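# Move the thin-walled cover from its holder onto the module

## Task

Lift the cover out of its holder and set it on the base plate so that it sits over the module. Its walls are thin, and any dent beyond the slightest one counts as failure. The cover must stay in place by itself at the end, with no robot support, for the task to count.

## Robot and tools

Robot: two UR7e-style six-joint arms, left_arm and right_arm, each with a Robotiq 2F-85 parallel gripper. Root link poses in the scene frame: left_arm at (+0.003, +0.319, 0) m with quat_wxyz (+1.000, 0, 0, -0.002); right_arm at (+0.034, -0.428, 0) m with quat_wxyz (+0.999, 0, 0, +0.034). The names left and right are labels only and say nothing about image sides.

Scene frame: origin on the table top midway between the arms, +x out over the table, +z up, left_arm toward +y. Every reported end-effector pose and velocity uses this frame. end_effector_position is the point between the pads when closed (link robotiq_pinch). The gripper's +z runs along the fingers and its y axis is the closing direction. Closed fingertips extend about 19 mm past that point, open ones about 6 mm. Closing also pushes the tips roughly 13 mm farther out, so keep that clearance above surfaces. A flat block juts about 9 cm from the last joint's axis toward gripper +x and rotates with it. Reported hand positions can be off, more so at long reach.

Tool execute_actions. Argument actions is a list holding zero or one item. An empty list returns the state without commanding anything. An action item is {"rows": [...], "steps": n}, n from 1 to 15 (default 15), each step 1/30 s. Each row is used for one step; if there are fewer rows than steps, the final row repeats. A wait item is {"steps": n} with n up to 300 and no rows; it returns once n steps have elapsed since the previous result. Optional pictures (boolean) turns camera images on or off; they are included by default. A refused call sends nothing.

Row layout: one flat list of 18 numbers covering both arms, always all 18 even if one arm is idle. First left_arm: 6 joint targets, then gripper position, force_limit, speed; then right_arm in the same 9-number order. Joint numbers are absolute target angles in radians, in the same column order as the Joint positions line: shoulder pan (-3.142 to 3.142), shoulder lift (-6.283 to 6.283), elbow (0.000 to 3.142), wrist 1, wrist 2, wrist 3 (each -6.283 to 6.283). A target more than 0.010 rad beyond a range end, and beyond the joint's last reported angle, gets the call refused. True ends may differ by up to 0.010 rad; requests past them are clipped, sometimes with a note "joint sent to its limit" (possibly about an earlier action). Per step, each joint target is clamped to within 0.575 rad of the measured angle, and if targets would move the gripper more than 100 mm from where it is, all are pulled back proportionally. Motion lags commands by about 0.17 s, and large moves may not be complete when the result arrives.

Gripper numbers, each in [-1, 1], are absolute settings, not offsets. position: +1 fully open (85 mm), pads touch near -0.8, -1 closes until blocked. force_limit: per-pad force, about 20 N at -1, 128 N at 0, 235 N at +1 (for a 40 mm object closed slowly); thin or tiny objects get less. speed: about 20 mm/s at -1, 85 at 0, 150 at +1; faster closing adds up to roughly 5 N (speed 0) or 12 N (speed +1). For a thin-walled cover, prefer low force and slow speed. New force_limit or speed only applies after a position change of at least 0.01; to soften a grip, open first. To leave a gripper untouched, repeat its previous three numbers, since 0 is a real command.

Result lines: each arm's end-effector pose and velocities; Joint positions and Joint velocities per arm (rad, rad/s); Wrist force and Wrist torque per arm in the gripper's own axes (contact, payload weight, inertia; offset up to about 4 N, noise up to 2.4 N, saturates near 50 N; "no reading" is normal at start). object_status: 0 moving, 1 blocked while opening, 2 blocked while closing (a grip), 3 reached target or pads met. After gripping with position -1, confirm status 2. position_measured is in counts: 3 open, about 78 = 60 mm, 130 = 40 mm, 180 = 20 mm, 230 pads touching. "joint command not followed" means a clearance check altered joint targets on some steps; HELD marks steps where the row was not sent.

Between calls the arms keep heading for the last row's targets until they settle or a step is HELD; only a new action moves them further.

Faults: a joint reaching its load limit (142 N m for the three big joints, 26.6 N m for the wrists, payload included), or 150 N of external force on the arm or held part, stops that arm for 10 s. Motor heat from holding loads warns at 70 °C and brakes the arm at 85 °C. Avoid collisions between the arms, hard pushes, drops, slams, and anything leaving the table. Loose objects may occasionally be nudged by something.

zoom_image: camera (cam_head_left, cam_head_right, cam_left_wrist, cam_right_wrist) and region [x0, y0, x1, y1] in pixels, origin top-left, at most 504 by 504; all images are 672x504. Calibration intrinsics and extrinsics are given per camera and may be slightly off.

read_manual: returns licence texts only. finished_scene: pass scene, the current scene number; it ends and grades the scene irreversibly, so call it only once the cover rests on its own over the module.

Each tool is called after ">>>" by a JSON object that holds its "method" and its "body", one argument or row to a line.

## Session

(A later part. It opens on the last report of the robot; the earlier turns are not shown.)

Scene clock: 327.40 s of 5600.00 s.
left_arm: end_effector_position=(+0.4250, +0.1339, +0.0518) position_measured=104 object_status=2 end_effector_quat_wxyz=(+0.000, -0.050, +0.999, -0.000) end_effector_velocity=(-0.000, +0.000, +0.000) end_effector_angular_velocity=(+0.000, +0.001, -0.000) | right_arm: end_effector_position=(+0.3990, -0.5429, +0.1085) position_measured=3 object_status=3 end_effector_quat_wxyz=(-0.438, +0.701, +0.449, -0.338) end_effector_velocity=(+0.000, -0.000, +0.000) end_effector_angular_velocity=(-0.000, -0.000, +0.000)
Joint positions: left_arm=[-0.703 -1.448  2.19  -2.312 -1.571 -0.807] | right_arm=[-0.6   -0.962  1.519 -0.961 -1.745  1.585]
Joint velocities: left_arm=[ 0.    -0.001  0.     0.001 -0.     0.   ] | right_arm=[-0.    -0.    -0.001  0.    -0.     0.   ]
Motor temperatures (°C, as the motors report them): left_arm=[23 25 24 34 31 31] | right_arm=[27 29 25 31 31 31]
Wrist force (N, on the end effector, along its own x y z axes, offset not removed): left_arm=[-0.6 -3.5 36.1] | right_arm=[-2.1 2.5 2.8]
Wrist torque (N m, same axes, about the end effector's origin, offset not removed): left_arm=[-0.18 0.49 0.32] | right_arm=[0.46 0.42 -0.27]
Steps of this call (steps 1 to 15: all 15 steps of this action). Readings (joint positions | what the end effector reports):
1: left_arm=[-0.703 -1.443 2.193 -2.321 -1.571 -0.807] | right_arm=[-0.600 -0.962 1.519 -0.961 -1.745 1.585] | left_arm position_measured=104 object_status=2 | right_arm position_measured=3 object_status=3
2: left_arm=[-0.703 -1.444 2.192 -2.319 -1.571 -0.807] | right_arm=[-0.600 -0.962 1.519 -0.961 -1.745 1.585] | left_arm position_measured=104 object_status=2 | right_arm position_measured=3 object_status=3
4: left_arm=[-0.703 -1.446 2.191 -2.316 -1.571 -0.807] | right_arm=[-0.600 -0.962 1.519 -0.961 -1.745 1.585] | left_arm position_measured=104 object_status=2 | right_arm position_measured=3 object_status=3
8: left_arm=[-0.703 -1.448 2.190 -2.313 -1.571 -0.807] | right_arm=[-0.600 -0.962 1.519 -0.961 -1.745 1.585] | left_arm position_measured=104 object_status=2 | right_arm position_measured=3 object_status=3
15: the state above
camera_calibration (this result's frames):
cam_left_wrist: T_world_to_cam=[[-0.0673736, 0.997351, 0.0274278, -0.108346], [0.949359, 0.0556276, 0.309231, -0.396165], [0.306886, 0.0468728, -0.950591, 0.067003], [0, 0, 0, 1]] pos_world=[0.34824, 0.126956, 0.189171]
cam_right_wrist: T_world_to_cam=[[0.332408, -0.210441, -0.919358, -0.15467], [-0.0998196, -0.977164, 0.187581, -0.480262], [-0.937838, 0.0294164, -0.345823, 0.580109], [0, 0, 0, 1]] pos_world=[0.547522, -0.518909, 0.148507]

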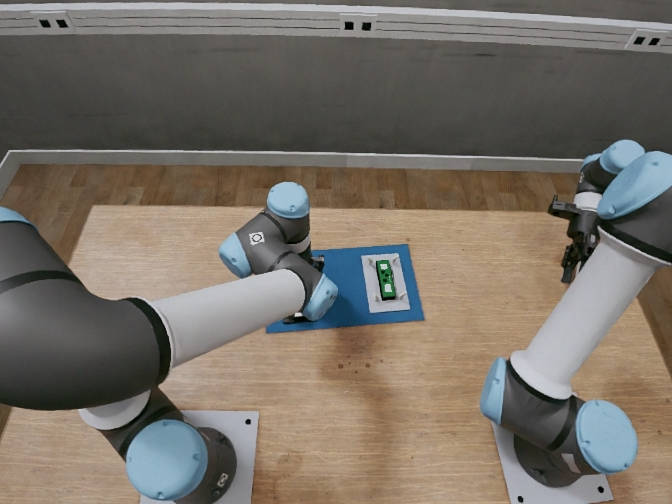

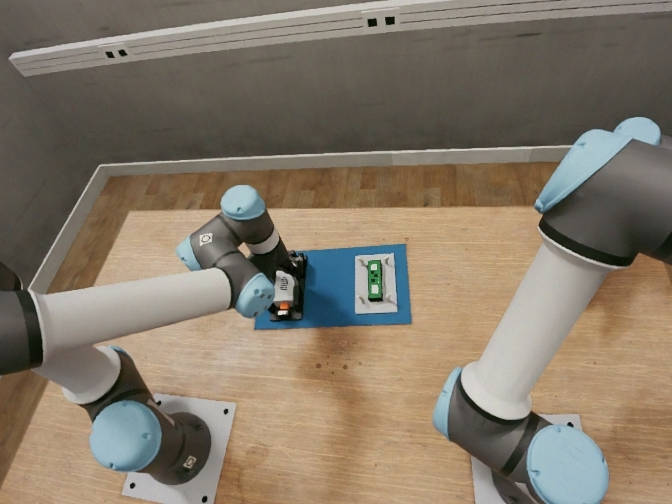

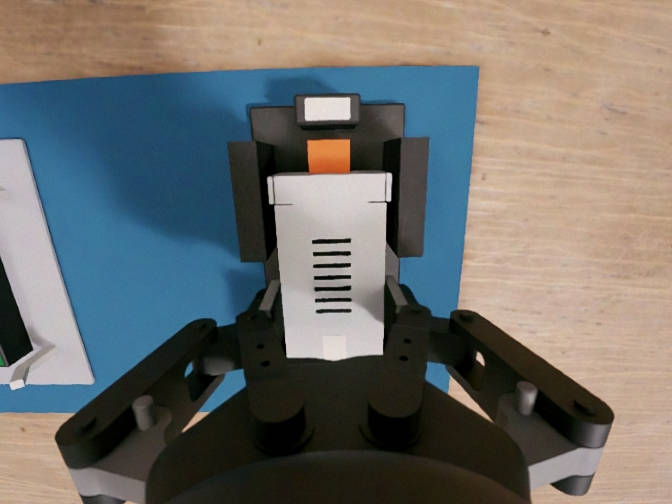

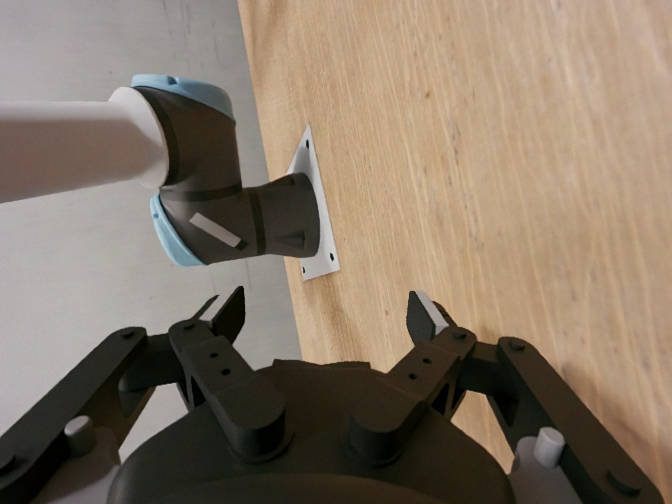

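Still slipped. Try -0.72.

>>> {"method": "execute_actions", "body": {
  "actions": [
    {"rows":[[-0.703,-1.4485,2.1895,-2.312,-1.571,-0.8066,0.42,-0.78,-0.5,-0.6,-0.962,1.519,-0.961,-1.745,1.585,1,-1,0]],"steps":12}
  ],
  "pictures": false
}}

>>> {"method": "execute_actions", "body": {
  "actions": [
    {"rows":[[-0.703,-1.4362,2.1983,-2.3329,-1.571,-0.8066,0.42,-0.78,-0.5,-0.6,-0.962,1.519,-0.961,-1.745,1.585,1,-1,0]],"steps":15}
  ]
}}

>>> {"method": "execute_actions", "body": {
  "actions": [
    {"rows":[[-0.703,-1.4362,2.1983,-2.3329,-1.571,-0.8066,-1,-0.72,-1,-0.6,-0.962,1.519,-0.961,-1.745,1.585,1,-1,0]],"steps":15}
  ],
  "pictures": false
}}

>>> {"method": "execute_actions", "body": {
  "actions": [
    {"steps":20}
  ],
  "pictures": false
}}

>>> {"method": "execute_actions", "body": {
  "actions": [
    {"rows":[[-0.703,-1.4397,2.1958,-2.3269,-1.571,-0.8066,-1,-0.72,-1,-0.6,-0.962,1.519,-0.961,-1.745,1.585,1,-1,0]],"steps":15}
  ],
  "pictures": false
}}

>>> {"method": "execute_actions", "body": {
  "actions": [
    {"rows":[[-0.703,-1.4432,2.1933,-2.3209,-1.571,-0.8066,-1,-0.72,-1,-0.6,-0.962,1.519,-0.961,-1.745,1.585,1,-1,0]],"steps":15}
  ],
  "pictures": false
}}

>>> {"method": "execute_actions", "body": {
  "actions": [
    {"rows":[[-0.703,-1.4485,2.1895,-2.312,-1.571,-0.8066,-1,-0.72,-1,-0.6,-0.962,1.519,-0.961,-1.745,1.585,1,-1,0]],"steps":15}
  ]
}}

Scene clock: 338.30 s of 5600.00 s.
left_arm: end_effector_position=(+0.4252, +0.1338, +0.0520) position_measured=76 object_status=0 end_effector_quat_wxyz=(+0.000, -0.050, +0.999, -0.000) end_effector_velocity=(+0.000, +0.000, -0.000) end_effector_angular_velocity=(-0.000, -0.000, +0.001) | right_arm: end_effector_position=(+0.3990, -0.5429, +0.1085) position_measured=3 object_status=3 end_effector_quat_wxyz=(-0.438, +0.701, +0.449, -0.338) end_effector_velocity=(-0.000, +0.000, -0.000) end_effector_angular_velocity=(+0.001, +0.001, +0.001)
Joint positions: left_arm=[-0.703 -1.449  2.189 -2.312 -1.571 -0.807] | right_arm=[-0.6   -0.962  1.519 -0.961 -1.745  1.585]
Joint velocities: left_arm=[ 0.     0.001  0.    -0.001  0.    -0.   ] | right_arm=[ 0.     0.     0.001 -0.    -0.    -0.   ]
Motor temperatures (°C, as the motors report them): left_arm=[23 25 24 34 31 31] | right_arm=[27 29 25 31 31 31]
Wrist force (N, on the end effector, along its own x y z axes, offset not removed): left_arm=[0.6 -2.0 0.1] | right_arm=[1.3 4.1 4.8]
Wrist torque (N m, same axes, about the end effector's origin, offset not removed): left_arm=[-0.21 0.04 0.15] | right_arm=[0.86 0.02 -0.24]
Steps of this call (steps 1 to 15: the robot went on to your last target; steps 16 to 90: nothing new was sent; then 7.50 s passed at rest; steps 91 to 102: all 12 steps of this action). Readings (joint positions | what the end effector reports):
91: left_arm=[-0.703 -1.449 2.189 -2.312 -1.571 -0.807] | right_arm=[-0.600 -0.962 1.519 -0.961 -1.745 1.585] | left_arm position_measured=104 object_status=0 | right_arm position_measured=3 object_status=3
92: left_arm=[-0.703 -1.449 2.189 -2.312 -1.571 -0.807] | right_arm=[-0.600 -0.962 1.519 -0.961 -1.745 1.585] | left_arm position_measured=104 object_status=0 | right_arm position_measured=3 object_status=3
94: left_arm=[-0.703 -1.449 2.189 -2.312 -1.571 -0.807] | right_arm=[-0.600 -0.962 1.519 -0.961 -1.745 1.585] | left_arm position_measured=97 object_status=0 | right_arm position_measured=3 object_status=3
98: left_arm=[-0.703 -1.449 2.189 -2.312 -1.571 -0.807] | right_arm=[-0.600 -0.962 1.519 -0.961 -1.745 1.585] | left_arm position_measured=81 object_status=0 | right_arm position_measured=3 object_status=3
102: the state above

Scene clock: 338.80 s of 5600.00 s.
left_arm: end_effector_position=(+0.4246, +0.1342, +0.0451) position_measured=76 object_status=3 end_effector_quat_wxyz=(-0.000, -0.050, +0.999, -0.000) end_effector_velocity=(+0.000, +0.000, -0.001) end_effector_angular_velocity=(+0.001, -0.000, +0.000) | right_arm: end_effector_position=(+0.3990, -0.5429, +0.1085) position_measured=3 object_status=3 end_effector_quat_wxyz=(-0.438, +0.701, +0.449, -0.338) end_effector_velocity=(+0.000, -0.001, +0.000) end_effector_angular_velocity=(-0.001, -0.001, +0.001)
Joint positions: left_arm=[-0.703 -1.436  2.198 -2.333 -1.571 -0.807] | right_arm=[-0.6   -0.962  1.519 -0.961 -1.745  1.585]
Joint velocities: left_arm=[ 0.     0.001  0.001 -0.002  0.001  0.   ] | right_arm=[-0.    -0.    -0.002  0.    -0.002 -0.   ]
Motor temperatures (°C, as the motors report them): left_arm=[23 25 24 34 31 31] | right_arm=[27 29 25 31 31 31]
Wrist force (N, on the end effector, along its own x y z axes, offset not removed): left_arm=[0.5 0.4 -1.3] | right_arm=[-1.6 8.6 -1.7]
Wrist torque (N m, same axes, about the end effector's origin, offset not removed): left_arm=[0.28 0.20 0.31] | right_arm=[1.77 0.65 -0.10]
Steps of this call (steps 1 to 15: all 15 steps of this action). Readings (joint positions | what the end effector reports):
1: left_arm=[-0.703 -1.448 2.190 -2.313 -1.571 -0.807] | right_arm=[-0.600 -0.962 1.519 -0.961 -1.745 1.585] | left_arm position_measured=76 object_status=0 | right_arm position_measured=3 object_status=3
2: left_arm=[-0.703 -1.446 2.191 -2.317 -1.571 -0.807] | right_arm=[-0.600 -0.962 1.519 -0.961 -1.745 1.585] | left_arm position_measured=76 object_status=0 | right_arm position_measured=3 object_status=3
4: left_arm=[-0.703 -1.441 2.195 -2.324 -1.571 -0.807] | right_arm=[-0.600 -0.962 1.519 -0.961 -1.745 1.585] | left_arm position_measured=76 object_status=0 | right_arm position_measured=3 object_status=3
8: left_arm=[-0.703 -1.437 2.197 -2.331 -1.571 -0.807] | right_arm=[-0.600 -0.962 1.519 -0.961 -1.745 1.585] | left_arm position_measured=76 object_status=3 | right_arm position_measured=3 object_status=3
15: the state above
camera_calibration (this result's frames):
cam_left_wrist: T_world_to_cam=[[-0.0673696, 0.997348, 0.0275408, -0.10852], [0.949403, 0.0555954, 0.309101, -0.393768], [0.30675, 0.0469713, -0.95063, 0.0608284], [0, 0, 0, 1]] pos_world=[0.347875, 0.127267, 0.182528]
cam_right_wrist: T_world_to_cam=[[0.332408, -0.210441, -0.919358, -0.15467], [-0.0998199, -0.977164, 0.187582, -0.480262], [-0.937838, 0.0294166, -0.345823, 0.580109], [0, 0, 0, 1]] pos_world=[0.547522, -0.518909, 0.148506]

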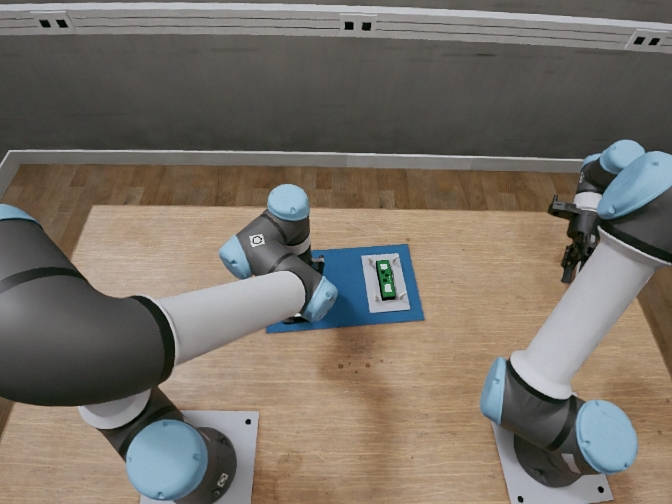

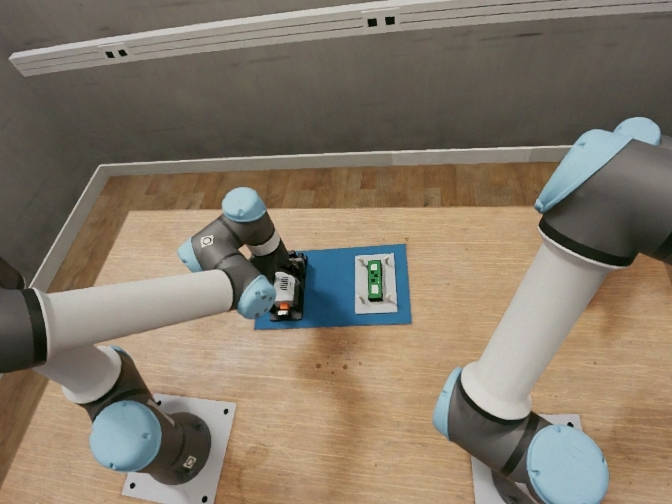

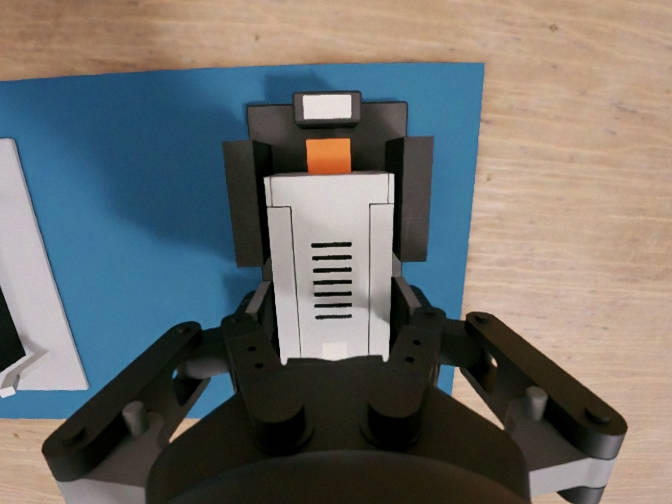

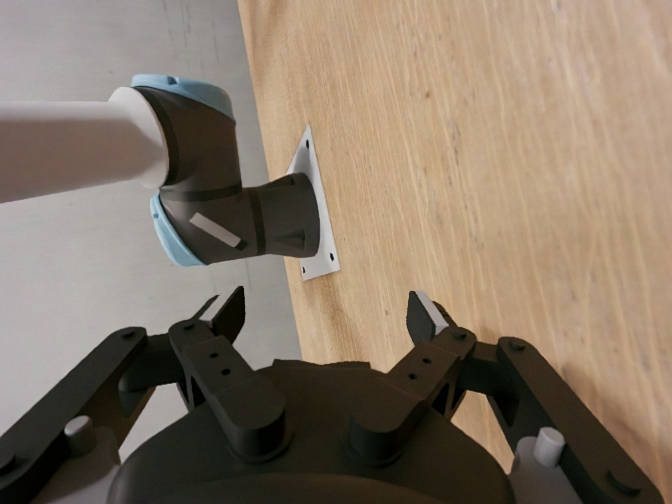

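Scene clock: 339.30 s of 5600.00 s.
left_arm: end_effector_position=(+0.4247, +0.1342, +0.0451) position_measured=97 object_status=0 end_effector_quat_wxyz=(-0.000, -0.050, +0.999, -0.000) end_effector_velocity=(+0.000, -0.000, +0.000) end_effector_angular_velocity=(-0.001, -0.000, -0.001) | right_arm: end_effector_position=(+0.3990, -0.5429, +0.1085) position_measured=3 object_status=3 end_effector_quat_wxyz=(-0.438, +0.701, +0.449, -0.338) end_effector_velocity=(+0.001, -0.001, +0.000) end_effector_angular_velocity=(-0.001, -0.001, +0.000)
Joint positions: left_arm=[-0.703 -1.436  2.198 -2.333 -1.571 -0.807] | right_arm=[-0.6   -0.962  1.519 -0.961 -1.745  1.585]
Joint velocities: left_arm=[ 0.    -0.    -0.    -0.    -0.     0.001] | right_arm=[-0.     0.001 -0.002  0.    -0.001 -0.   ]
Motor temperatures (°C, as the motors report them): left_arm=[23 25 24 34 31 31] | right_arm=[27 29 25 31 31 31]
Wrist force (N, on the end effector, along its own x y z axes, offset not removed): left_arm=[2.8 -1.3 -16.7] | right_arm=[-2.0 0.6 -0.6]
Wrist torque (N m, same axes, about the end effector's origin, offset not removed): left_arm=[-0.18 -0.05 0.35] | right_arm=[0.38 0.47 -0.11]
Steps of this call (steps 1 to 15: all 15 steps of this action). Readings (joint positions | what the end effector reports):
1: left_arm=[-0.703 -1.436 2.198 -2.333 -1.571 -0.807] | right_arm=[-0.600 -0.962 1.519 -0.961 -1.745 1.585] | left_arm position_measured=76 object_status=0 | right_arm position_measured=3 object_status=3
2: left_arm=[-0.703 -1.436 2.198 -2.333 -1.571 -0.807] | right_arm=[-0.600 -0.962 1.519 -0.961 -1.745 1.585] | left_arm position_measured=76 object_status=0 | right_arm position_measured=3 object_status=3
4: left_arm=[-0.703 -1.436 2.198 -2.333 -1.571 -0.807] | right_arm=[-0.600 -0.962 1.519 -0.961 -1.745 1.585] | left_arm position_measured=79 object_status=0 | right_arm position_measured=3 object_status=3
8: left_arm=[-0.703 -1.436 2.198 -2.333 -1.571 -0.807] | right_arm=[-0.600 -0.962 1.519 -0.961 -1.745 1.585] | left_arm position_measured=85 object_status=0 | right_arm position_measured=3 object_status=3
15: the state above

Scene clock: 339.97 s of 5600.00 s.
left_arm: end_effector_position=(+0.4246, +0.1342, +0.0451) position_measured=105 object_status=2 end_effector_quat_wxyz=(-0.000, -0.050, +0.999, -0.000) end_effector_velocity=(+0.000, +0.000, +0.000) end_effector_angular_velocity=(+0.001, -0.001, -0.001) | right_arm: end_effector_position=(+0.3990, -0.5429, +0.1085) position_measured=3 object_status=3 end_effector_quat_wxyz=(-0.438, +0.701, +0.449, -0.338) end_effector_velocity=(-0.000, -0.000, -0.000) end_effector_angular_velocity=(-0.000, -0.001, -0.001)
Joint positions: left_arm=[-0.703 -1.436  2.198 -2.333 -1.571 -0.807] | right_arm=[-0.6   -0.962  1.519 -0.961 -1.745  1.585]
Joint velocities: left_arm=[-0.    -0.     0.     0.     0.001  0.   ] | right_arm=[-0.001 -0.     0.001 -0.002  0.     0.   ]
Motor temperatures (°C, as the motors report them): left_arm=[23 25 24 34 31 31] | right_arm=[27 29 25 31 31 31]
Wrist force (N, on the end effector, along its own x y z axes, offset not removed): left_arm=[3.0 4.1 -36.5] | right_arm=[3.1 2.1 -0.8]
Wrist torque (N m, same axes, about the end effector's origin, offset not removed): left_arm=[0.32 -0.02 0.26] | right_arm=[0.43 -0.39 -0.04]
Steps of this call (steps 1 to 15: the robot went on to your last target; steps 16 to 20: nothing new was sent). Readings (joint positions | what the end effector reports):
1: left_arm=[-0.703 -1.436 2.198 -2.333 -1.571 -0.807] | right_arm=[-0.600 -0.962 1.519 -0.961 -1.745 1.585] | left_arm position_measured=98 object_status=0 | right_arm position_measured=3 object_status=3
2: left_arm=[-0.703 -1.436 2.198 -2.333 -1.571 -0.807] | right_arm=[-0.600 -0.962 1.519 -0.961 -1.745 1.585] | left_arm position_measured=100 object_status=0 | right_arm position_measured=3 object_status=3
4: left_arm=[-0.703 -1.436 2.198 -2.333 -1.571 -0.807] | right_arm=[-0.600 -0.962 1.519 -0.961 -1.745 1.585] | left_arm position_measured=102 object_status=0 | right_arm position_measured=3 object_status=3
8: left_arm=[-0.703 -1.436 2.198 -2.333 -1.571 -0.807] | right_arm=[-0.600 -0.962 1.519 -0.961 -1.745 1.585] | left_arm position_measured=105 object_status=0 | right_arm position_measured=3 object_status=3
20: the state above
All arms were judged still, so your last target was given up. Only a new action makes them travel on or press farther. Fingers that are still opening or closing keep moving.

Scene clock: 340.47 s of 5600.00 s.
left_arm: end_effector_position=(+0.4247, +0.1342, +0.0469) position_measured=106 object_status=2 end_effector_quat_wxyz=(-0.000, -0.050, +0.999, -0.000) end_effector_velocity=(+0.001, -0.000, +0.001) end_effector_angular_velocity=(-0.000, -0.002, -0.000) | right_arm: end_effector_position=(+0.3990, -0.5429, +0.1085) position_measured=3 object_status=3 end_effector_quat_wxyz=(-0.438, +0.701, +0.449, -0.338) end_effector_velocity=(+0.000, +0.000, -0.000) end_effector_angular_velocity=(+0.000, +0.000, -0.000)
Joint positions: left_arm=[-0.703 -1.44   2.196 -2.327 -1.571 -0.807] | right_arm=[-0.6   -0.962  1.519 -0.961 -1.745  1.585]
Joint velocities: left_arm=[ 0.    -0.001 -0.001 -0.     0.001  0.   ] | right_arm=[ 0.     0.001  0.    -0.001  0.     0.   ]
Motor temperatures (°C, as the motors report them): left_arm=[23 25 24 34 31 31] | right_arm=[27 29 25 31 31 31]
Wrist force (N, on the end effector, along its own x y z axes, offset not removed): left_arm=[-2.5 -6.0 46.8] | right_arm=[2.5 0.7 -2.4]
Wrist torque (N m, same axes, about the end effector's origin, offset not removed): left_arm=[0.50 0.13 0.49] | right_arm=[0.21 -0.25 -0.13]
Steps of this call (steps 1 to 15: all 15 steps of this action). Readings (joint positions | what the end effector reports):
1: left_arm=[-0.703 -1.436 2.198 -2.333 -1.571 -0.807] | right_arm=[-0.600 -0.962 1.519 -0.961 -1.745 1.585] | left_arm position_measured=105 object_status=2 | right_arm position_measured=3 object_status=3
2: left_arm=[-0.703 -1.437 2.198 -2.331 -1.571 -0.807] | right_arm=[-0.600 -0.962 1.519 -0.961 -1.745 1.585] | left_arm position_measured=105 object_status=2 | right_arm position_measured=3 object_status=3
4: left_arm=[-0.703 -1.438 2.197 -2.329 -1.571 -0.807] | right_arm=[-0.600 -0.962 1.519 -0.961 -1.745 1.585] | left_arm position_measured=105 object_status=2 | right_arm position_measured=3 object_status=3
8: left_arm=[-0.703 -1.439 2.196 -2.327 -1.571 -0.807] | right_arm=[-0.600 -0.962 1.519 -0.961 -1.745 1.585] | left_arm position_measured=106 object_status=2 | right_arm position_measured=3 object_status=3
15: the state above

Scene clock: 340.97 s of 5600.00 s.
left_arm: end_effector_position=(+0.4248, +0.1341, +0.0489) position_measured=106 object_status=2 end_effector_quat_wxyz=(-0.000, -0.050, +0.999, -0.000) end_effector_velocity=(-0.000, +0.000, -0.000) end_effector_angular_velocity=(+0.000, +0.002, +0.000) | right_arm: end_effector_position=(+0.3990, -0.5429, +0.1085) position_measured=3 object_status=3 end_effector_quat_wxyz=(-0.438, +0.701, +0.449, -0.338) end_effector_velocity=(+0.000, +0.000, +0.000) end_effector_angular_velocity=(+0.000, -0.000, +0.000)
Joint positions: left_arm=[-0.703 -1.443  2.193 -2.321 -1.571 -0.807] | right_arm=[-0.6   -0.962  1.519 -0.961 -1.745  1.585]
Joint velocities: left_arm=[ 0.     0.001 -0.     0.001 -0.001 -0.   ] | right_arm=[ 0.    -0.    -0.001  0.001  0.    -0.   ]
Motor temperatures (°C, as the motors report them): left_arm=[23 25 24 34 31 31] | right_arm=[27 29 25 31 31 31]
Wrist force (N, on the end effector, along its own x y z axes, offset not removed): left_arm=[1.3 -6.2 45.4] | right_arm=[3.5 1.9 4.4]
Wrist torque (N m, same axes, about the end effector's origin, offset not removed): left_arm=[-0.14 -0.29 0.60] | right_arm=[0.52 -0.35 0.13]
Steps of this call (steps 1 to 15: all 15 steps of this action). Readings (joint positions | what the end effector reports):
1: left_arm=[-0.703 -1.440 2.196 -2.327 -1.571 -0.807] | right_arm=[-0.600 -0.962 1.519 -0.961 -1.745 1.585] | left_arm position_measured=106 object_status=2 | right_arm position_measured=3 object_status=3
2: left_arm=[-0.703 -1.440 2.195 -2.325 -1.571 -0.807] | right_arm=[-0.600 -0.962 1.519 -0.961 -1.745 1.585] | left_arm position_measured=106 object_status=2 | right_arm position_measured=3 object_status=3
4: left_arm=[-0.703 -1.442 2.194 -2.323 -1.571 -0.807] | right_arm=[-0.600 -0.962 1.519 -0.961 -1.745 1.585] | left_arm position_measured=106 object_status=2 | right_arm position_measured=3 object_status=3
8: left_arm=[-0.703 -1.443 2.194 -2.321 -1.571 -0.807] | right_arm=[-0.600 -0.962 1.519 -0.961 -1.745 1.585] | left_arm position_measured=106 object_status=2 | right_arm position_measured=3 object_status=3
15: the state above

Scene clock: 341.47 s of 5600.00 s.
left_arm: end_effector_position=(+0.4250, +0.1339, +0.0518) position_measured=106 object_status=2 end_effector_quat_wxyz=(-0.000, -0.050, +0.999, -0.000) end_effector_velocity=(+0.001, -0.001, +0.002) end_effector_angular_velocity=(-0.004, -0.005, +0.000) | right_arm: end_effector_position=(+0.3990, -0.5429, +0.1085) position_measured=3 object_status=3 end_effector_quat_wxyz=(-0.438, +0.701, +0.449, -0.338) end_effector_velocity=(+0.001, -0.000, +0.000) end_effector_angular_velocity=(-0.001, -0.002, -0.001)
Joint positions: left_arm=[-0.703 -1.448  2.19  -2.312 -1.571 -0.807] | right_arm=[-0.6   -0.962  1.519 -0.961 -1.745  1.585]
Joint velocities: left_arm=[ 0.    -0.003 -0.002 -0.001 -0.    -0.   ] | right_arm=[-0.     0.001 -0.002 -0.     0.001 -0.   ]
Motor temperatures (°C, as the motors report them): left_arm=[23 25 24 34 31 31] | right_arm=[27 29 25 31 31 31]
Wrist force (N, on the end effector, along its own x y z axes, offset not removed): left_arm=[4.5 -1.6 45.5] | right_arm=[-1.1 1.3 1.0]
Wrist torque (N m, same axes, about the end effector's origin, offset not removed): left_arm=[-0.01 -0.39 0.26] | right_arm=[0.31 0.26 -0.06]
Steps of this call (steps 1 to 15: all 15 steps of this action). Readings (joint positions | what the end effector reports):
1: left_arm=[-0.703 -1.443 2.193 -2.321 -1.571 -0.807] | right_arm=[-0.600 -0.962 1.519 -0.961 -1.745 1.585] | left_arm position_measured=106 object_status=2 | right_arm position_measured=3 object_status=3
2: left_arm=[-0.703 -1.444 2.192 -2.319 -1.571 -0.807] | right_arm=[-0.600 -0.962 1.519 -0.961 -1.745 1.585] | left_arm position_measured=106 object_status=2 | right_arm position_measured=3 object_status=3
4: left_arm=[-0.703 -1.446 2.191 -2.316 -1.571 -0.807] | right_arm=[-0.600 -0.962 1.519 -0.961 -1.745 1.585] | left_arm position_measured=106 object_status=2 | right_arm position_measured=3 object_status=3
8: left_arm=[-0.703 -1.448 2.190 -2.313 -1.571 -0.807] | right_arm=[-0.600 -0.962 1.519 -0.961 -1.745 1.585] | left_arm position_measured=106 object_status=2 | right_arm position_measured=3 object_status=3
15: the state above
camera_calibration (this result's frames):
cam_left_wrist: T_world_to_cam=[[-0.0673721, 0.99735, 0.0274484, -0.108355], [0.949371, 0.0556216, 0.309194, -0.396152], [0.306848, 0.0468898, -0.950603, 0.0670111], [0, 0, 0, 1]] pos_world=[0.348233, 0.12696, 0.189163]
cam_right_wrist: T_world_to_cam=[[0.332408, -0.210441, -0.919358, -0.15467], [-0.0998197, -0.977164, 0.187582, -0.480263], [-0.937838, 0.0294164, -0.345823, 0.580109], [0, 0, 0, 1]] pos_world=[0.547523, -0.518909, 0.148507]

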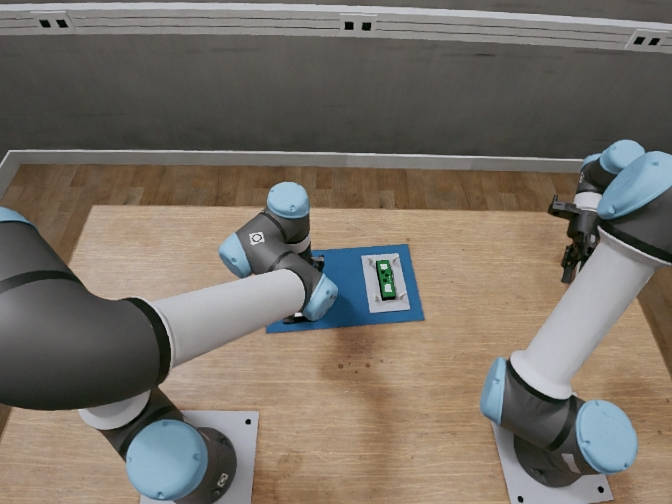

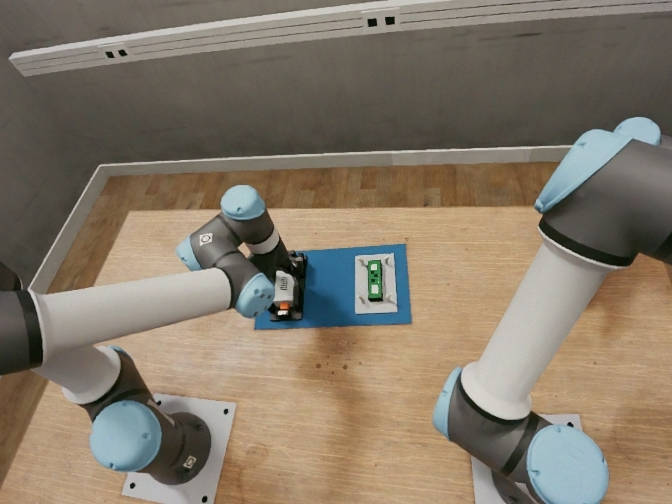

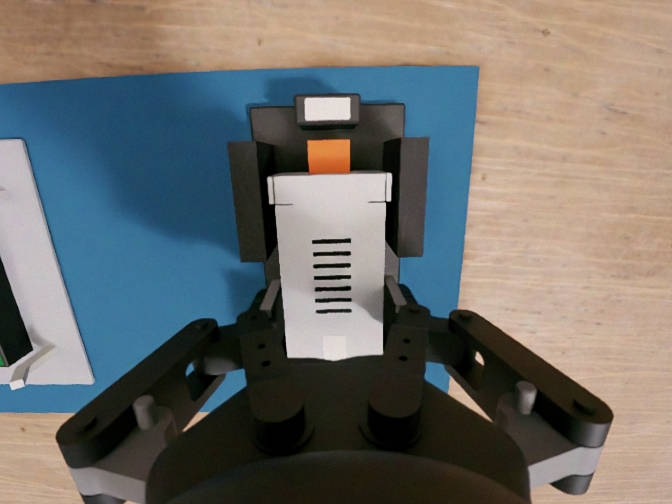

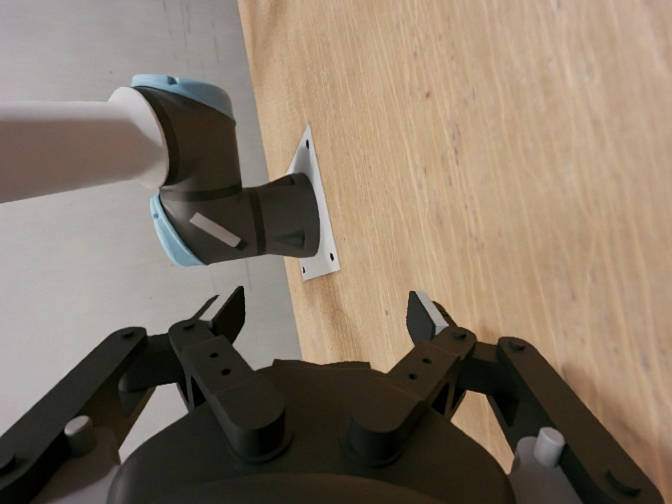

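Still linear, still slipping. Try -0.66.

>>> {"method": "execute_actions", "body": {
  "actions": [
    {"rows":[[-0.703,-1.4485,2.1895,-2.312,-1.571,-0.8066,0.42,-0.78,-0.5,-0.6,-0.962,1.519,-0.961,-1.745,1.585,1,-1,0]],"steps":12}
  ],
  "pictures": false
}}

>>> {"method": "execute_actions", "body": {
  "actions": [
    {"rows":[[-0.703,-1.4362,2.1983,-2.3329,-1.571,-0.8066,0.42,-0.78,-0.5,-0.6,-0.962,1.519,-0.961,-1.745,1.585,1,-1,0]],"steps":15}
  ],
  "pictures": false
}}

>>> {"method": "execute_actions", "body": {
  "actions": [
    {"rows":[[-0.703,-1.4362,2.1983,-2.3329,-1.571,-0.8066,-1,-0.66,-1,-0.6,-0.962,1.519,-0.961,-1.745,1.585,1,-1,0]],"steps":15}
  ],
  "pictures": false
}}

>>> {"method": "execute_actions", "body": {
  "actions": [
    {"steps":20}
  ],
  "pictures": false
}}

>>> {"method": "execute_actions", "body": {
  "actions": [
    {"rows":[[-0.703,-1.4397,2.1958,-2.3269,-1.571,-0.8066,-1,-0.66,-1,-0.6,-0.962,1.519,-0.961,-1.745,1.585,1,-1,0]],"steps":15}
  ],
  "pictures": false
}}

>>> {"method": "execute_actions", "body": {
  "actions": [
    {"rows":[[-0.703,-1.4432,2.1933,-2.3209,-1.571,-0.8066,-1,-0.66,-1,-0.6,-0.962,1.519,-0.961,-1.745,1.585,1,-1,0]],"steps":15}
  ],
  "pictures": false
}}

>>> {"method": "execute_actions", "body": {
  "actions": [
    {"rows":[[-0.703,-1.4485,2.1895,-2.312,-1.571,-0.8066,-1,-0.66,-1,-0.6,-0.962,1.519,-0.961,-1.745,1.585,1,-1,0]],"steps":15}
  ]
}}

Scene clock: 351.60 s of 5600.00 s.
left_arm: end_effector_position=(+0.4251, +0.1338, +0.0520) position_measured=77 object_status=0 end_effector_quat_wxyz=(+0.000, -0.050, +0.999, -0.000) end_effector_velocity=(+0.000, -0.000, -0.000) end_effector_angular_velocity=(-0.000, -0.001, +0.000) | right_arm: end_effector_position=(+0.3990, -0.5429, +0.1085) position_measured=3 object_status=3 end_effector_quat_wxyz=(-0.438, +0.701, +0.449, -0.338) end_effector_velocity=(+0.000, +0.001, -0.000) end_effector_angular_velocity=(-0.001, -0.000, +0.003)
Joint positions: left_arm=[-0.703 -1.449  2.189 -2.312 -1.571 -0.807] | right_arm=[-0.6   -0.962  1.519 -0.961 -1.745  1.585]
Joint velocities: left_arm=[-0.     0.001 -0.    -0.002  0.001 -0.001] | right_arm=[ 0.002  0.001 -0.    -0.001 -0.001  0.   ]
Motor temperatures (°C, as the motors report them): left_arm=[23 25 24 34 31 31] | right_arm=[27 29 25 31 31 31]
Wrist force (N, on the end effector, along its own x y z axes, offset not removed): left_arm=[-1.1 -1.0 0.5] | right_arm=[-0.7 3.4 1.3]
Wrist torque (N m, same axes, about the end effector's origin, offset not removed): left_arm=[0.06 0.34 0.10] | right_arm=[0.48 0.34 0.08]
Steps of this call (steps 1 to 15: the robot went on to your last target; steps 16 to 90: nothing new was sent; then 6.73 s passed at rest; steps 91 to 102: all 12 steps of this action). Readings (joint positions | what the end effector reports):
91: left_arm=[-0.703 -1.449 2.189 -2.312 -1.571 -0.807] | right_arm=[-0.600 -0.962 1.519 -0.961 -1.745 1.585] | left_arm position_measured=106 object_status=0 | right_arm position_measured=3 object_status=3
92: left_arm=[-0.703 -1.449 2.189 -2.312 -1.571 -0.807] | right_arm=[-0.600 -0.962 1.519 -0.961 -1.745 1.585] | left_arm position_measured=106 object_status=0 | right_arm position_measured=3 object_status=3
94: left_arm=[-0.703 -1.449 2.189 -2.312 -1.571 -0.807] | right_arm=[-0.600 -0.962 1.519 -0.961 -1.745 1.585] | left_arm position_measured=99 object_status=0 | right_arm position_measured=3 object_status=3
98: left_arm=[-0.703 -1.449 2.189 -2.312 -1.571 -0.807] | right_arm=[-0.600 -0.962 1.519 -0.961 -1.745 1.585] | left_arm position_measured=82 object_status=0 | right_arm position_measured=3 object_status=3
102: the state above

Scene clock: 352.10 s of 5600.00 s.
left_arm: end_effector_position=(+0.4246, +0.1342, +0.0452) position_measured=76 object_status=3 end_effector_quat_wxyz=(-0.000, -0.050, +0.999, -0.000) end_effector_velocity=(+0.000, +0.000, -0.000) end_effector_angular_velocity=(-0.001, -0.000, +0.001) | right_arm: end_effector_position=(+0.3990, -0.5429, +0.1085) position_measured=3 object_status=3 end_effector_quat_wxyz=(-0.438, +0.701, +0.449, -0.338) end_effector_velocity=(+0.000, -0.000, +0.000) end_effector_angular_velocity=(+0.000, -0.000, -0.000)
Joint positions: left_arm=[-0.703 -1.436  2.198 -2.333 -1.571 -0.807] | right_arm=[-0.6   -0.962  1.519 -0.961 -1.745  1.585]
Joint velocities: left_arm=[ 0.     0.001  0.001 -0.002 -0.    -0.001] | right_arm=[-0.     0.    -0.001  0.    -0.    -0.   ]
Motor temperatures (°C, as the motors report them): left_arm=[23 25 24 34 31 31] | right_arm=[27 29 25 31 31 31]
Wrist force (N, on the end effector, along its own x y z axes, offset not removed): left_arm=[3.6 0.7 1.0] | right_arm=[-1.6 5.0 0.2]
Wrist torque (N m, same axes, about the end effector's origin, offset not removed): left_arm=[0.24 -0.51 0.10] | right_arm=[0.97 0.44 0.06]
Steps of this call (steps 1 to 15: all 15 steps of this action). Readings (joint positions | what the end effector reports):
1: left_arm=[-0.703 -1.448 2.190 -2.313 -1.571 -0.807] | right_arm=[-0.600 -0.962 1.519 -0.961 -1.745 1.585] | left_arm position_measured=76 object_status=0 | right_arm position_measured=3 object_status=3
2: left_arm=[-0.703 -1.446 2.191 -2.317 -1.571 -0.807] | right_arm=[-0.600 -0.962 1.519 -0.961 -1.745 1.585] | left_arm position_measured=76 object_status=0 | right_arm position_measured=3 object_status=3
4: left_arm=[-0.703 -1.441 2.195 -2.324 -1.571 -0.807] | right_arm=[-0.600 -0.962 1.519 -0.961 -1.745 1.585] | left_arm position_measured=76 object_status=0 | right_arm position_measured=3 object_status=3
8: left_arm=[-0.703 -1.437 2.197 -2.331 -1.571 -0.807] | right_arm=[-0.600 -0.962 1.519 -0.961 -1.745 1.585] | left_arm position_measured=76 object_status=3 | right_arm position_measured=3 object_status=3
15: the state above

Scene clock: 352.60 s of 5600.00 s.
left_arm: end_effector_position=(+0.4247, +0.1342, +0.0451) position_measured=97 object_status=0 end_effector_quat_wxyz=(-0.000, -0.050, +0.999, -0.000) end_effector_velocity=(+0.000, +0.000, +0.000) end_effector_angular_velocity=(+0.000, -0.000, -0.000) | right_arm: end_effector_position=(+0.3990, -0.5429, +0.1085) position_measured=3 object_status=3 end_effector_quat_wxyz=(-0.438, +0.701, +0.449, -0.338) end_effector_velocity=(-0.000, -0.000, -0.000) end_effector_angular_velocity=(+0.001, +0.001, -0.000)
Joint positions: left_arm=[-0.703 -1.436  2.198 -2.333 -1.571 -0.807] | right_arm=[-0.6   -0.962  1.519 -0.961 -1.745  1.585]
Joint velocities: left_arm=[-0. -0.  0. -0.  0.  0.] | right_arm=[-0.     0.001 -0.     0.    -0.     0.   ]
Motor temperatures (°C, as the motors report them): left_arm=[23 25 24 34 31 31] | right_arm=[27 29 25 31 31 31]
Wrist force (N, on the end effector, along its own x y z axes, offset not removed): left_arm=[-0.2 -2.0 -19.4] | right_arm=[-2.4 4.1 1.5]
Wrist torque (N m, same axes, about the end effector's origin, offset not removed): left_arm=[-0.27 0.44 0.24] | right_arm=[0.87 0.42 -0.28]
Steps of this call (steps 1 to 15: all 15 steps of this action). Readings (joint positions | what the end effector reports):
1: left_arm=[-0.703 -1.436 2.198 -2.333 -1.571 -0.807] | right_arm=[-0.600 -0.962 1.519 -0.961 -1.745 1.585] | left_arm position_measured=76 object_status=0 | right_arm position_measured=3 object_status=3
2: left_arm=[-0.703 -1.436 2.198 -2.333 -1.571 -0.807] | right_arm=[-0.600 -0.962 1.519 -0.961 -1.745 1.585] | left_arm position_measured=76 object_status=0 | right_arm position_measured=3 object_status=3
4: left_arm=[-0.703 -1.436 2.198 -2.333 -1.571 -0.807] | right_arm=[-0.600 -0.962 1.519 -0.961 -1.745 1.585] | left_arm position_measured=79 object_status=0 | right_arm position_measured=3 object_status=3
8: left_arm=[-0.703 -1.436 2.198 -2.333 -1.571 -0.807] | right_arm=[-0.600 -0.962 1.519 -0.961 -1.745 1.585] | left_arm position_measured=85 object_status=0 | right_arm position_measured=3 object_status=3
15: the state above

Scene clock: 353.27 s of 5600.00 s.
left_arm: end_effector_position=(+0.4246, +0.1342, +0.0451) position_measured=107 object_status=2 end_effector_quat_wxyz=(-0.000, -0.050, +0.999, -0.000) end_effector_velocity=(+0.000, +0.000, -0.000) end_effector_angular_velocity=(+0.000, +0.000, +0.000) | right_arm: end_effector_position=(+0.3990, -0.5429, +0.1085) position_measured=3 object_status=3 end_effector_quat_wxyz=(-0.438, +0.701, +0.449, -0.338) end_effector_velocity=(-0.000, +0.000, -0.000) end_effector_angular_velocity=(-0.000, +0.000, +0.002)
Joint positions: left_arm=[-0.703 -1.436  2.198 -2.333 -1.571 -0.807] | right_arm=[-0.6   -0.962  1.519 -0.961 -1.745  1.585]
Joint velocities: left_arm=[-0.     0.001  0.    -0.001  0.    -0.   ] | right_arm=[ 0.001 -0.     0.001 -0.001 -0.001  0.   ]
Motor temperatures (°C, as the motors report them): left_arm=[23 25 24 34 31 31] | right_arm=[27 29 25 31 31 31]
Wrist force (N, on the end effector, along its own x y z axes, offset not removed): left_arm=[2.7 3.4 -44.5] | right_arm=[-2.7 -0.2 -0.7]
Wrist torque (N m, same axes, about the end effector's origin, offset not removed): left_arm=[-0.08 0.16 0.36] | right_arm=[-0.17 0.45 -0.12]
Steps of this call (steps 1 to 15: the robot went on to your last target; steps 16 to 20: nothing new was sent). Readings (joint positions | what the end effector reports):
1: left_arm=[-0.703 -1.436 2.198 -2.333 -1.571 -0.807] | right_arm=[-0.600 -0.962 1.519 -0.961 -1.745 1.585] | left_arm position_measured=98 object_status=0 | right_arm position_measured=3 object_status=3
2: left_arm=[-0.703 -1.436 2.198 -2.333 -1.571 -0.807] | right_arm=[-0.600 -0.962 1.519 -0.961 -1.745 1.585] | left_arm position_measured=100 object_status=0 | right_arm position_measured=3 object_status=3
4: left_arm=[-0.703 -1.436 2.198 -2.333 -1.571 -0.807] | right_arm=[-0.600 -0.962 1.519 -0.961 -1.745 1.585] | left_arm position_measured=102 object_status=0 | right_arm position_measured=3 object_status=3
8: left_arm=[-0.703 -1.436 2.198 -2.333 -1.571 -0.807] | right_arm=[-0.600 -0.962 1.519 -0.961 -1.745 1.585] | left_arm position_measured=107 object_status=0 | right_arm position_measured=3 object_status=3
20: the state above
All arms were judged still, so your last target was given up. Only a new action makes them travel on or press farther. Fingers that are still opening or closing keep moving.

Scene clock: 353.77 s of 5600.00 s.
left_arm: end_effector_position=(+0.4247, +0.1342, +0.0469) position_measured=108 object_status=2 end_effector_quat_wxyz=(-0.000, -0.050, +0.999, +0.000) end_effector_velocity=(+0.001, -0.000, +0.001) end_effector_angular_velocity=(-0.001, -0.002, +0.000) | right_arm: end_effector_position=(+0.3990, -0.5429, +0.1085) position_measured=3 object_status=3 end_effector_quat_wxyz=(-0.438, +0.701, +0.449, -0.338) end_effector_velocity=(-0.001, -0.000, -0.000) end_effector_angular_velocity=(+0.001, +0.002, +0.000)
Joint positions: left_arm=[-0.703 -1.44   2.196 -2.327 -1.571 -0.807] | right_arm=[-0.6   -0.962  1.519 -0.961 -1.745  1.585]
Joint velocities: left_arm=[ 0.    -0.    -0.001 -0.     0.    -0.   ] | right_arm=[-0.001  0.001  0.002 -0.    -0.001  0.   ]
Motor temperatures (°C, as the motors report them): left_arm=[23 25 24 34 31 31] | right_arm=[27 29 25 31 31 31]
Wrist force (N, on the end effector, along its own x y z axes, offset not removed): left_arm=[-2.2 -5.5 44.4] | right_arm=[-1.3 4.4 -1.1]
Wrist torque (N m, same axes, about the end effector's origin, offset not removed): left_arm=[0.56 -0.05 0.36] | right_arm=[1.07 0.16 -0.15]
Steps of this call (steps 1 to 15: all 15 steps of this action). Readings (joint positions | what the end effector reports):
1: left_arm=[-0.703 -1.436 2.198 -2.333 -1.571 -0.807] | right_arm=[-0.600 -0.962 1.519 -0.961 -1.745 1.585] | left_arm position_measured=107 object_status=2 | right_arm position_measured=3 object_status=3
2: left_arm=[-0.703 -1.437 2.198 -2.331 -1.571 -0.807] | right_arm=[-0.600 -0.962 1.519 -0.961 -1.745 1.585] | left_arm position_measured=107 object_status=2 | right_arm position_measured=3 object_status=3
4: left_arm=[-0.703 -1.438 2.197 -2.329 -1.571 -0.807] | right_arm=[-0.600 -0.962 1.519 -0.961 -1.745 1.585] | left_arm position_measured=107 object_status=2 | right_arm position_measured=3 object_status=3
8: left_arm=[-0.703 -1.439 2.196 -2.327 -1.571 -0.807] | right_arm=[-0.600 -0.962 1.519 -0.961 -1.745 1.585] | left_arm position_measured=107 object_status=2 | right_arm position_measured=3 object_status=3
15: the state above

Scene clock: 354.27 s of 5600.00 s.
left_arm: end_effector_position=(+0.4248, +0.1341, +0.0489) position_measured=108 object_status=2 end_effector_quat_wxyz=(-0.000, -0.050, +0.999, -0.000) end_effector_velocity=(+0.000, -0.000, +0.000) end_effector_angular_velocity=(-0.002, -0.001, +0.000) | right_arm: end_effector_position=(+0.3990, -0.5429, +0.1085) position_measured=3 object_status=3 end_effector_quat_wxyz=(-0.438, +0.701, +0.449, -0.338) end_effector_velocity=(-0.000, -0.000, +0.000) end_effector_angular_velocity=(-0.001, +0.000, +0.001)
Joint positions: left_arm=[-0.703 -1.443  2.193 -2.321 -1.571 -0.807] | right_arm=[-0.6   -0.962  1.519 -0.961 -1.745  1.585]
Joint velocities: left_arm=[ 0.    -0.001 -0.    -0.001 -0.001  0.   ] | right_arm=[-0.    -0.    -0.     0.001 -0.001  0.   ]
Motor temperatures (°C, as the motors report them): left_arm=[23 25 24 34 31 31] | right_arm=[27 29 25 31 31 31]
Wrist force (N, on the end effector, along its own x y z axes, offset not removed): left_arm=[0.4 -3.9 50.0] | right_arm=[-1.5 3.5 1.7]
Wrist torque (N m, same axes, about the end effector's origin, offset not removed): left_arm=[-0.09 -0.20 0.30] | right_arm=[0.72 0.34 -0.20]
Steps of this call (steps 1 to 15: all 15 steps of this action). Readings (joint positions | what the end effector reports):
1: left_arm=[-0.703 -1.440 2.196 -2.327 -1.571 -0.807] | right_arm=[-0.600 -0.962 1.519 -0.961 -1.745 1.585] | left_arm position_measured=108 object_status=2 | right_arm position_measured=3 object_status=3
2: left_arm=[-0.703 -1.440 2.195 -2.325 -1.571 -0.807] | right_arm=[-0.600 -0.962 1.519 -0.961 -1.745 1.585] | left_arm position_measured=108 object_status=2 | right_arm position_measured=3 object_status=3
4: left_arm=[-0.703 -1.442 2.194 -2.323 -1.571 -0.807] | right_arm=[-0.600 -0.962 1.519 -0.961 -1.745 1.585] | left_arm position_measured=108 object_status=2 | right_arm position_measured=3 object_status=3
8: left_arm=[-0.703 -1.443 2.194 -2.321 -1.571 -0.807] | right_arm=[-0.600 -0.962 1.519 -0.961 -1.745 1.585] | left_arm position_measured=108 object_status=2 | right_arm position_measured=3 object_status=3
15: the state above

Scene clock: 354.77 s of 5600.00 s.
left_arm: end_effector_position=(+0.4250, +0.1339, +0.0518) position_measured=108 object_status=2 end_effector_quat_wxyz=(-0.000, -0.050, +0.999, -0.000) end_effector_velocity=(+0.001, -0.001, +0.001) end_effector_angular_velocity=(-0.002, -0.002, -0.000) | right_arm: end_effector_position=(+0.3990, -0.5429, +0.1085) position_measured=3 object_status=3 end_effector_quat_wxyz=(-0.438, +0.701, +0.449, -0.338) end_effector_velocity=(+0.000, -0.001, -0.000) end_effector_angular_velocity=(-0.001, -0.001, -0.001)
Joint positions: left_arm=[-0.703 -1.448  2.19  -2.312 -1.571 -0.807] | right_arm=[-0.6   -0.962  1.519 -0.961 -1.745  1.585]
Joint velocities: left_arm=[-0.    -0.001 -0.001 -0.001  0.    -0.   ] | right_arm=[-0.001  0.    -0.    -0.001 -0.     0.   ]
Motor temperatures (°C, as the motors report them): left_arm=[23 25 24 34 31 31] | right_arm=[27 29 25 31 31 31]
Wrist force (N, on the end effector, along its own x y z axes, offset not removed): left_arm=[0.5 1.6 50.0] | right_arm=[1.0 2.2 1.1]
Wrist torque (N m, same axes, about the end effector's origin, offset not removed): left_arm=[0.19 0.35 0.14] | right_arm=[0.65 -0.06 0.15]
Steps of this call (steps 1 to 15: all 15 steps of this action). Readings (joint positions | what the end effector reports):
1: left_arm=[-0.703 -1.443 2.193 -2.321 -1.571 -0.807] | right_arm=[-0.600 -0.962 1.519 -0.961 -1.745 1.585] | left_arm position_measured=108 object_status=2 | right_arm position_measured=3 object_status=3
2: left_arm=[-0.703 -1.444 2.192 -2.319 -1.571 -0.807] | right_arm=[-0.600 -0.962 1.519 -0.961 -1.745 1.585] | left_arm position_measured=108 object_status=2 | right_arm position_measured=3 object_status=3
4: left_arm=[-0.703 -1.446 2.191 -2.315 -1.571 -0.807] | right_arm=[-0.600 -0.962 1.519 -0.961 -1.745 1.585] | left_arm position_measured=108 object_status=2 | right_arm position_measured=3 object_status=3
8: left_arm=[-0.703 -1.448 2.190 -2.313 -1.571 -0.807] | right_arm=[-0.600 -0.962 1.519 -0.961 -1.745 1.585] | left_arm position_measured=108 object_status=2 | right_arm position_measured=3 object_status=3
15: the state above
camera_calibration (this result's frames):
cam_left_wrist: T_world_to_cam=[[-0.0673727, 0.99735, 0.0274492, -0.108354], [0.949368, 0.0556216, 0.309203, -0.396155], [0.306857, 0.0468912, -0.9506, 0.0670073], [0, 0, 0, 1]] pos_world=[0.348235, 0.12696, 0.189163]
cam_right_wrist: T_world_to_cam=[[0.332407, -0.210441, -0.919358, -0.15467], [-0.0998196, -0.977164, 0.187581, -0.480262], [-0.937839, 0.0294166, -0.345823, 0.580109], [0, 0, 0, 1]] pos_world=[0.547522, -0.518909, 0.148506]

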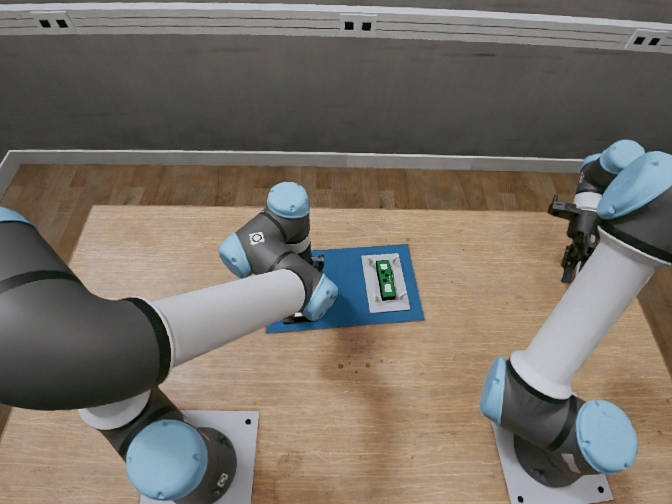

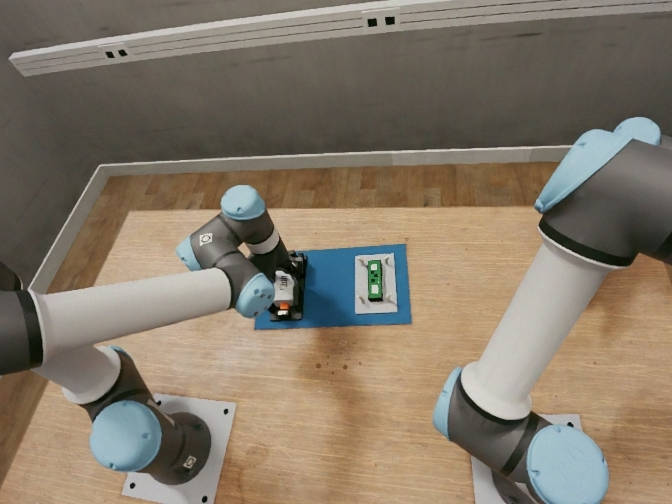

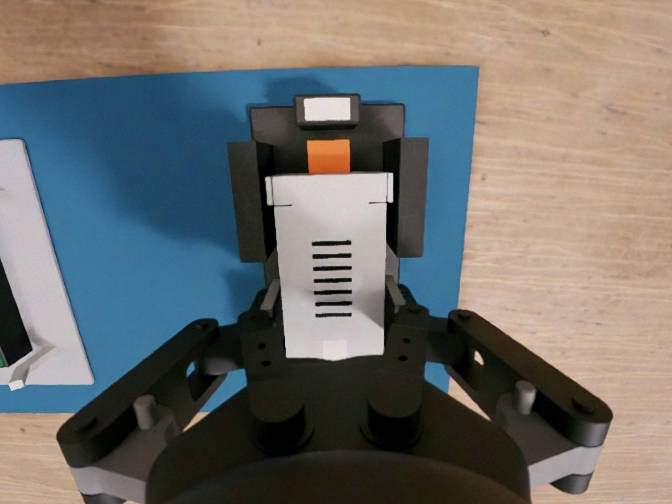

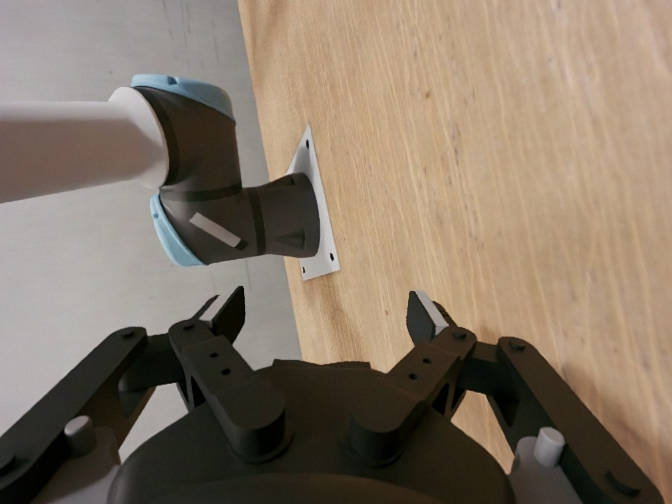

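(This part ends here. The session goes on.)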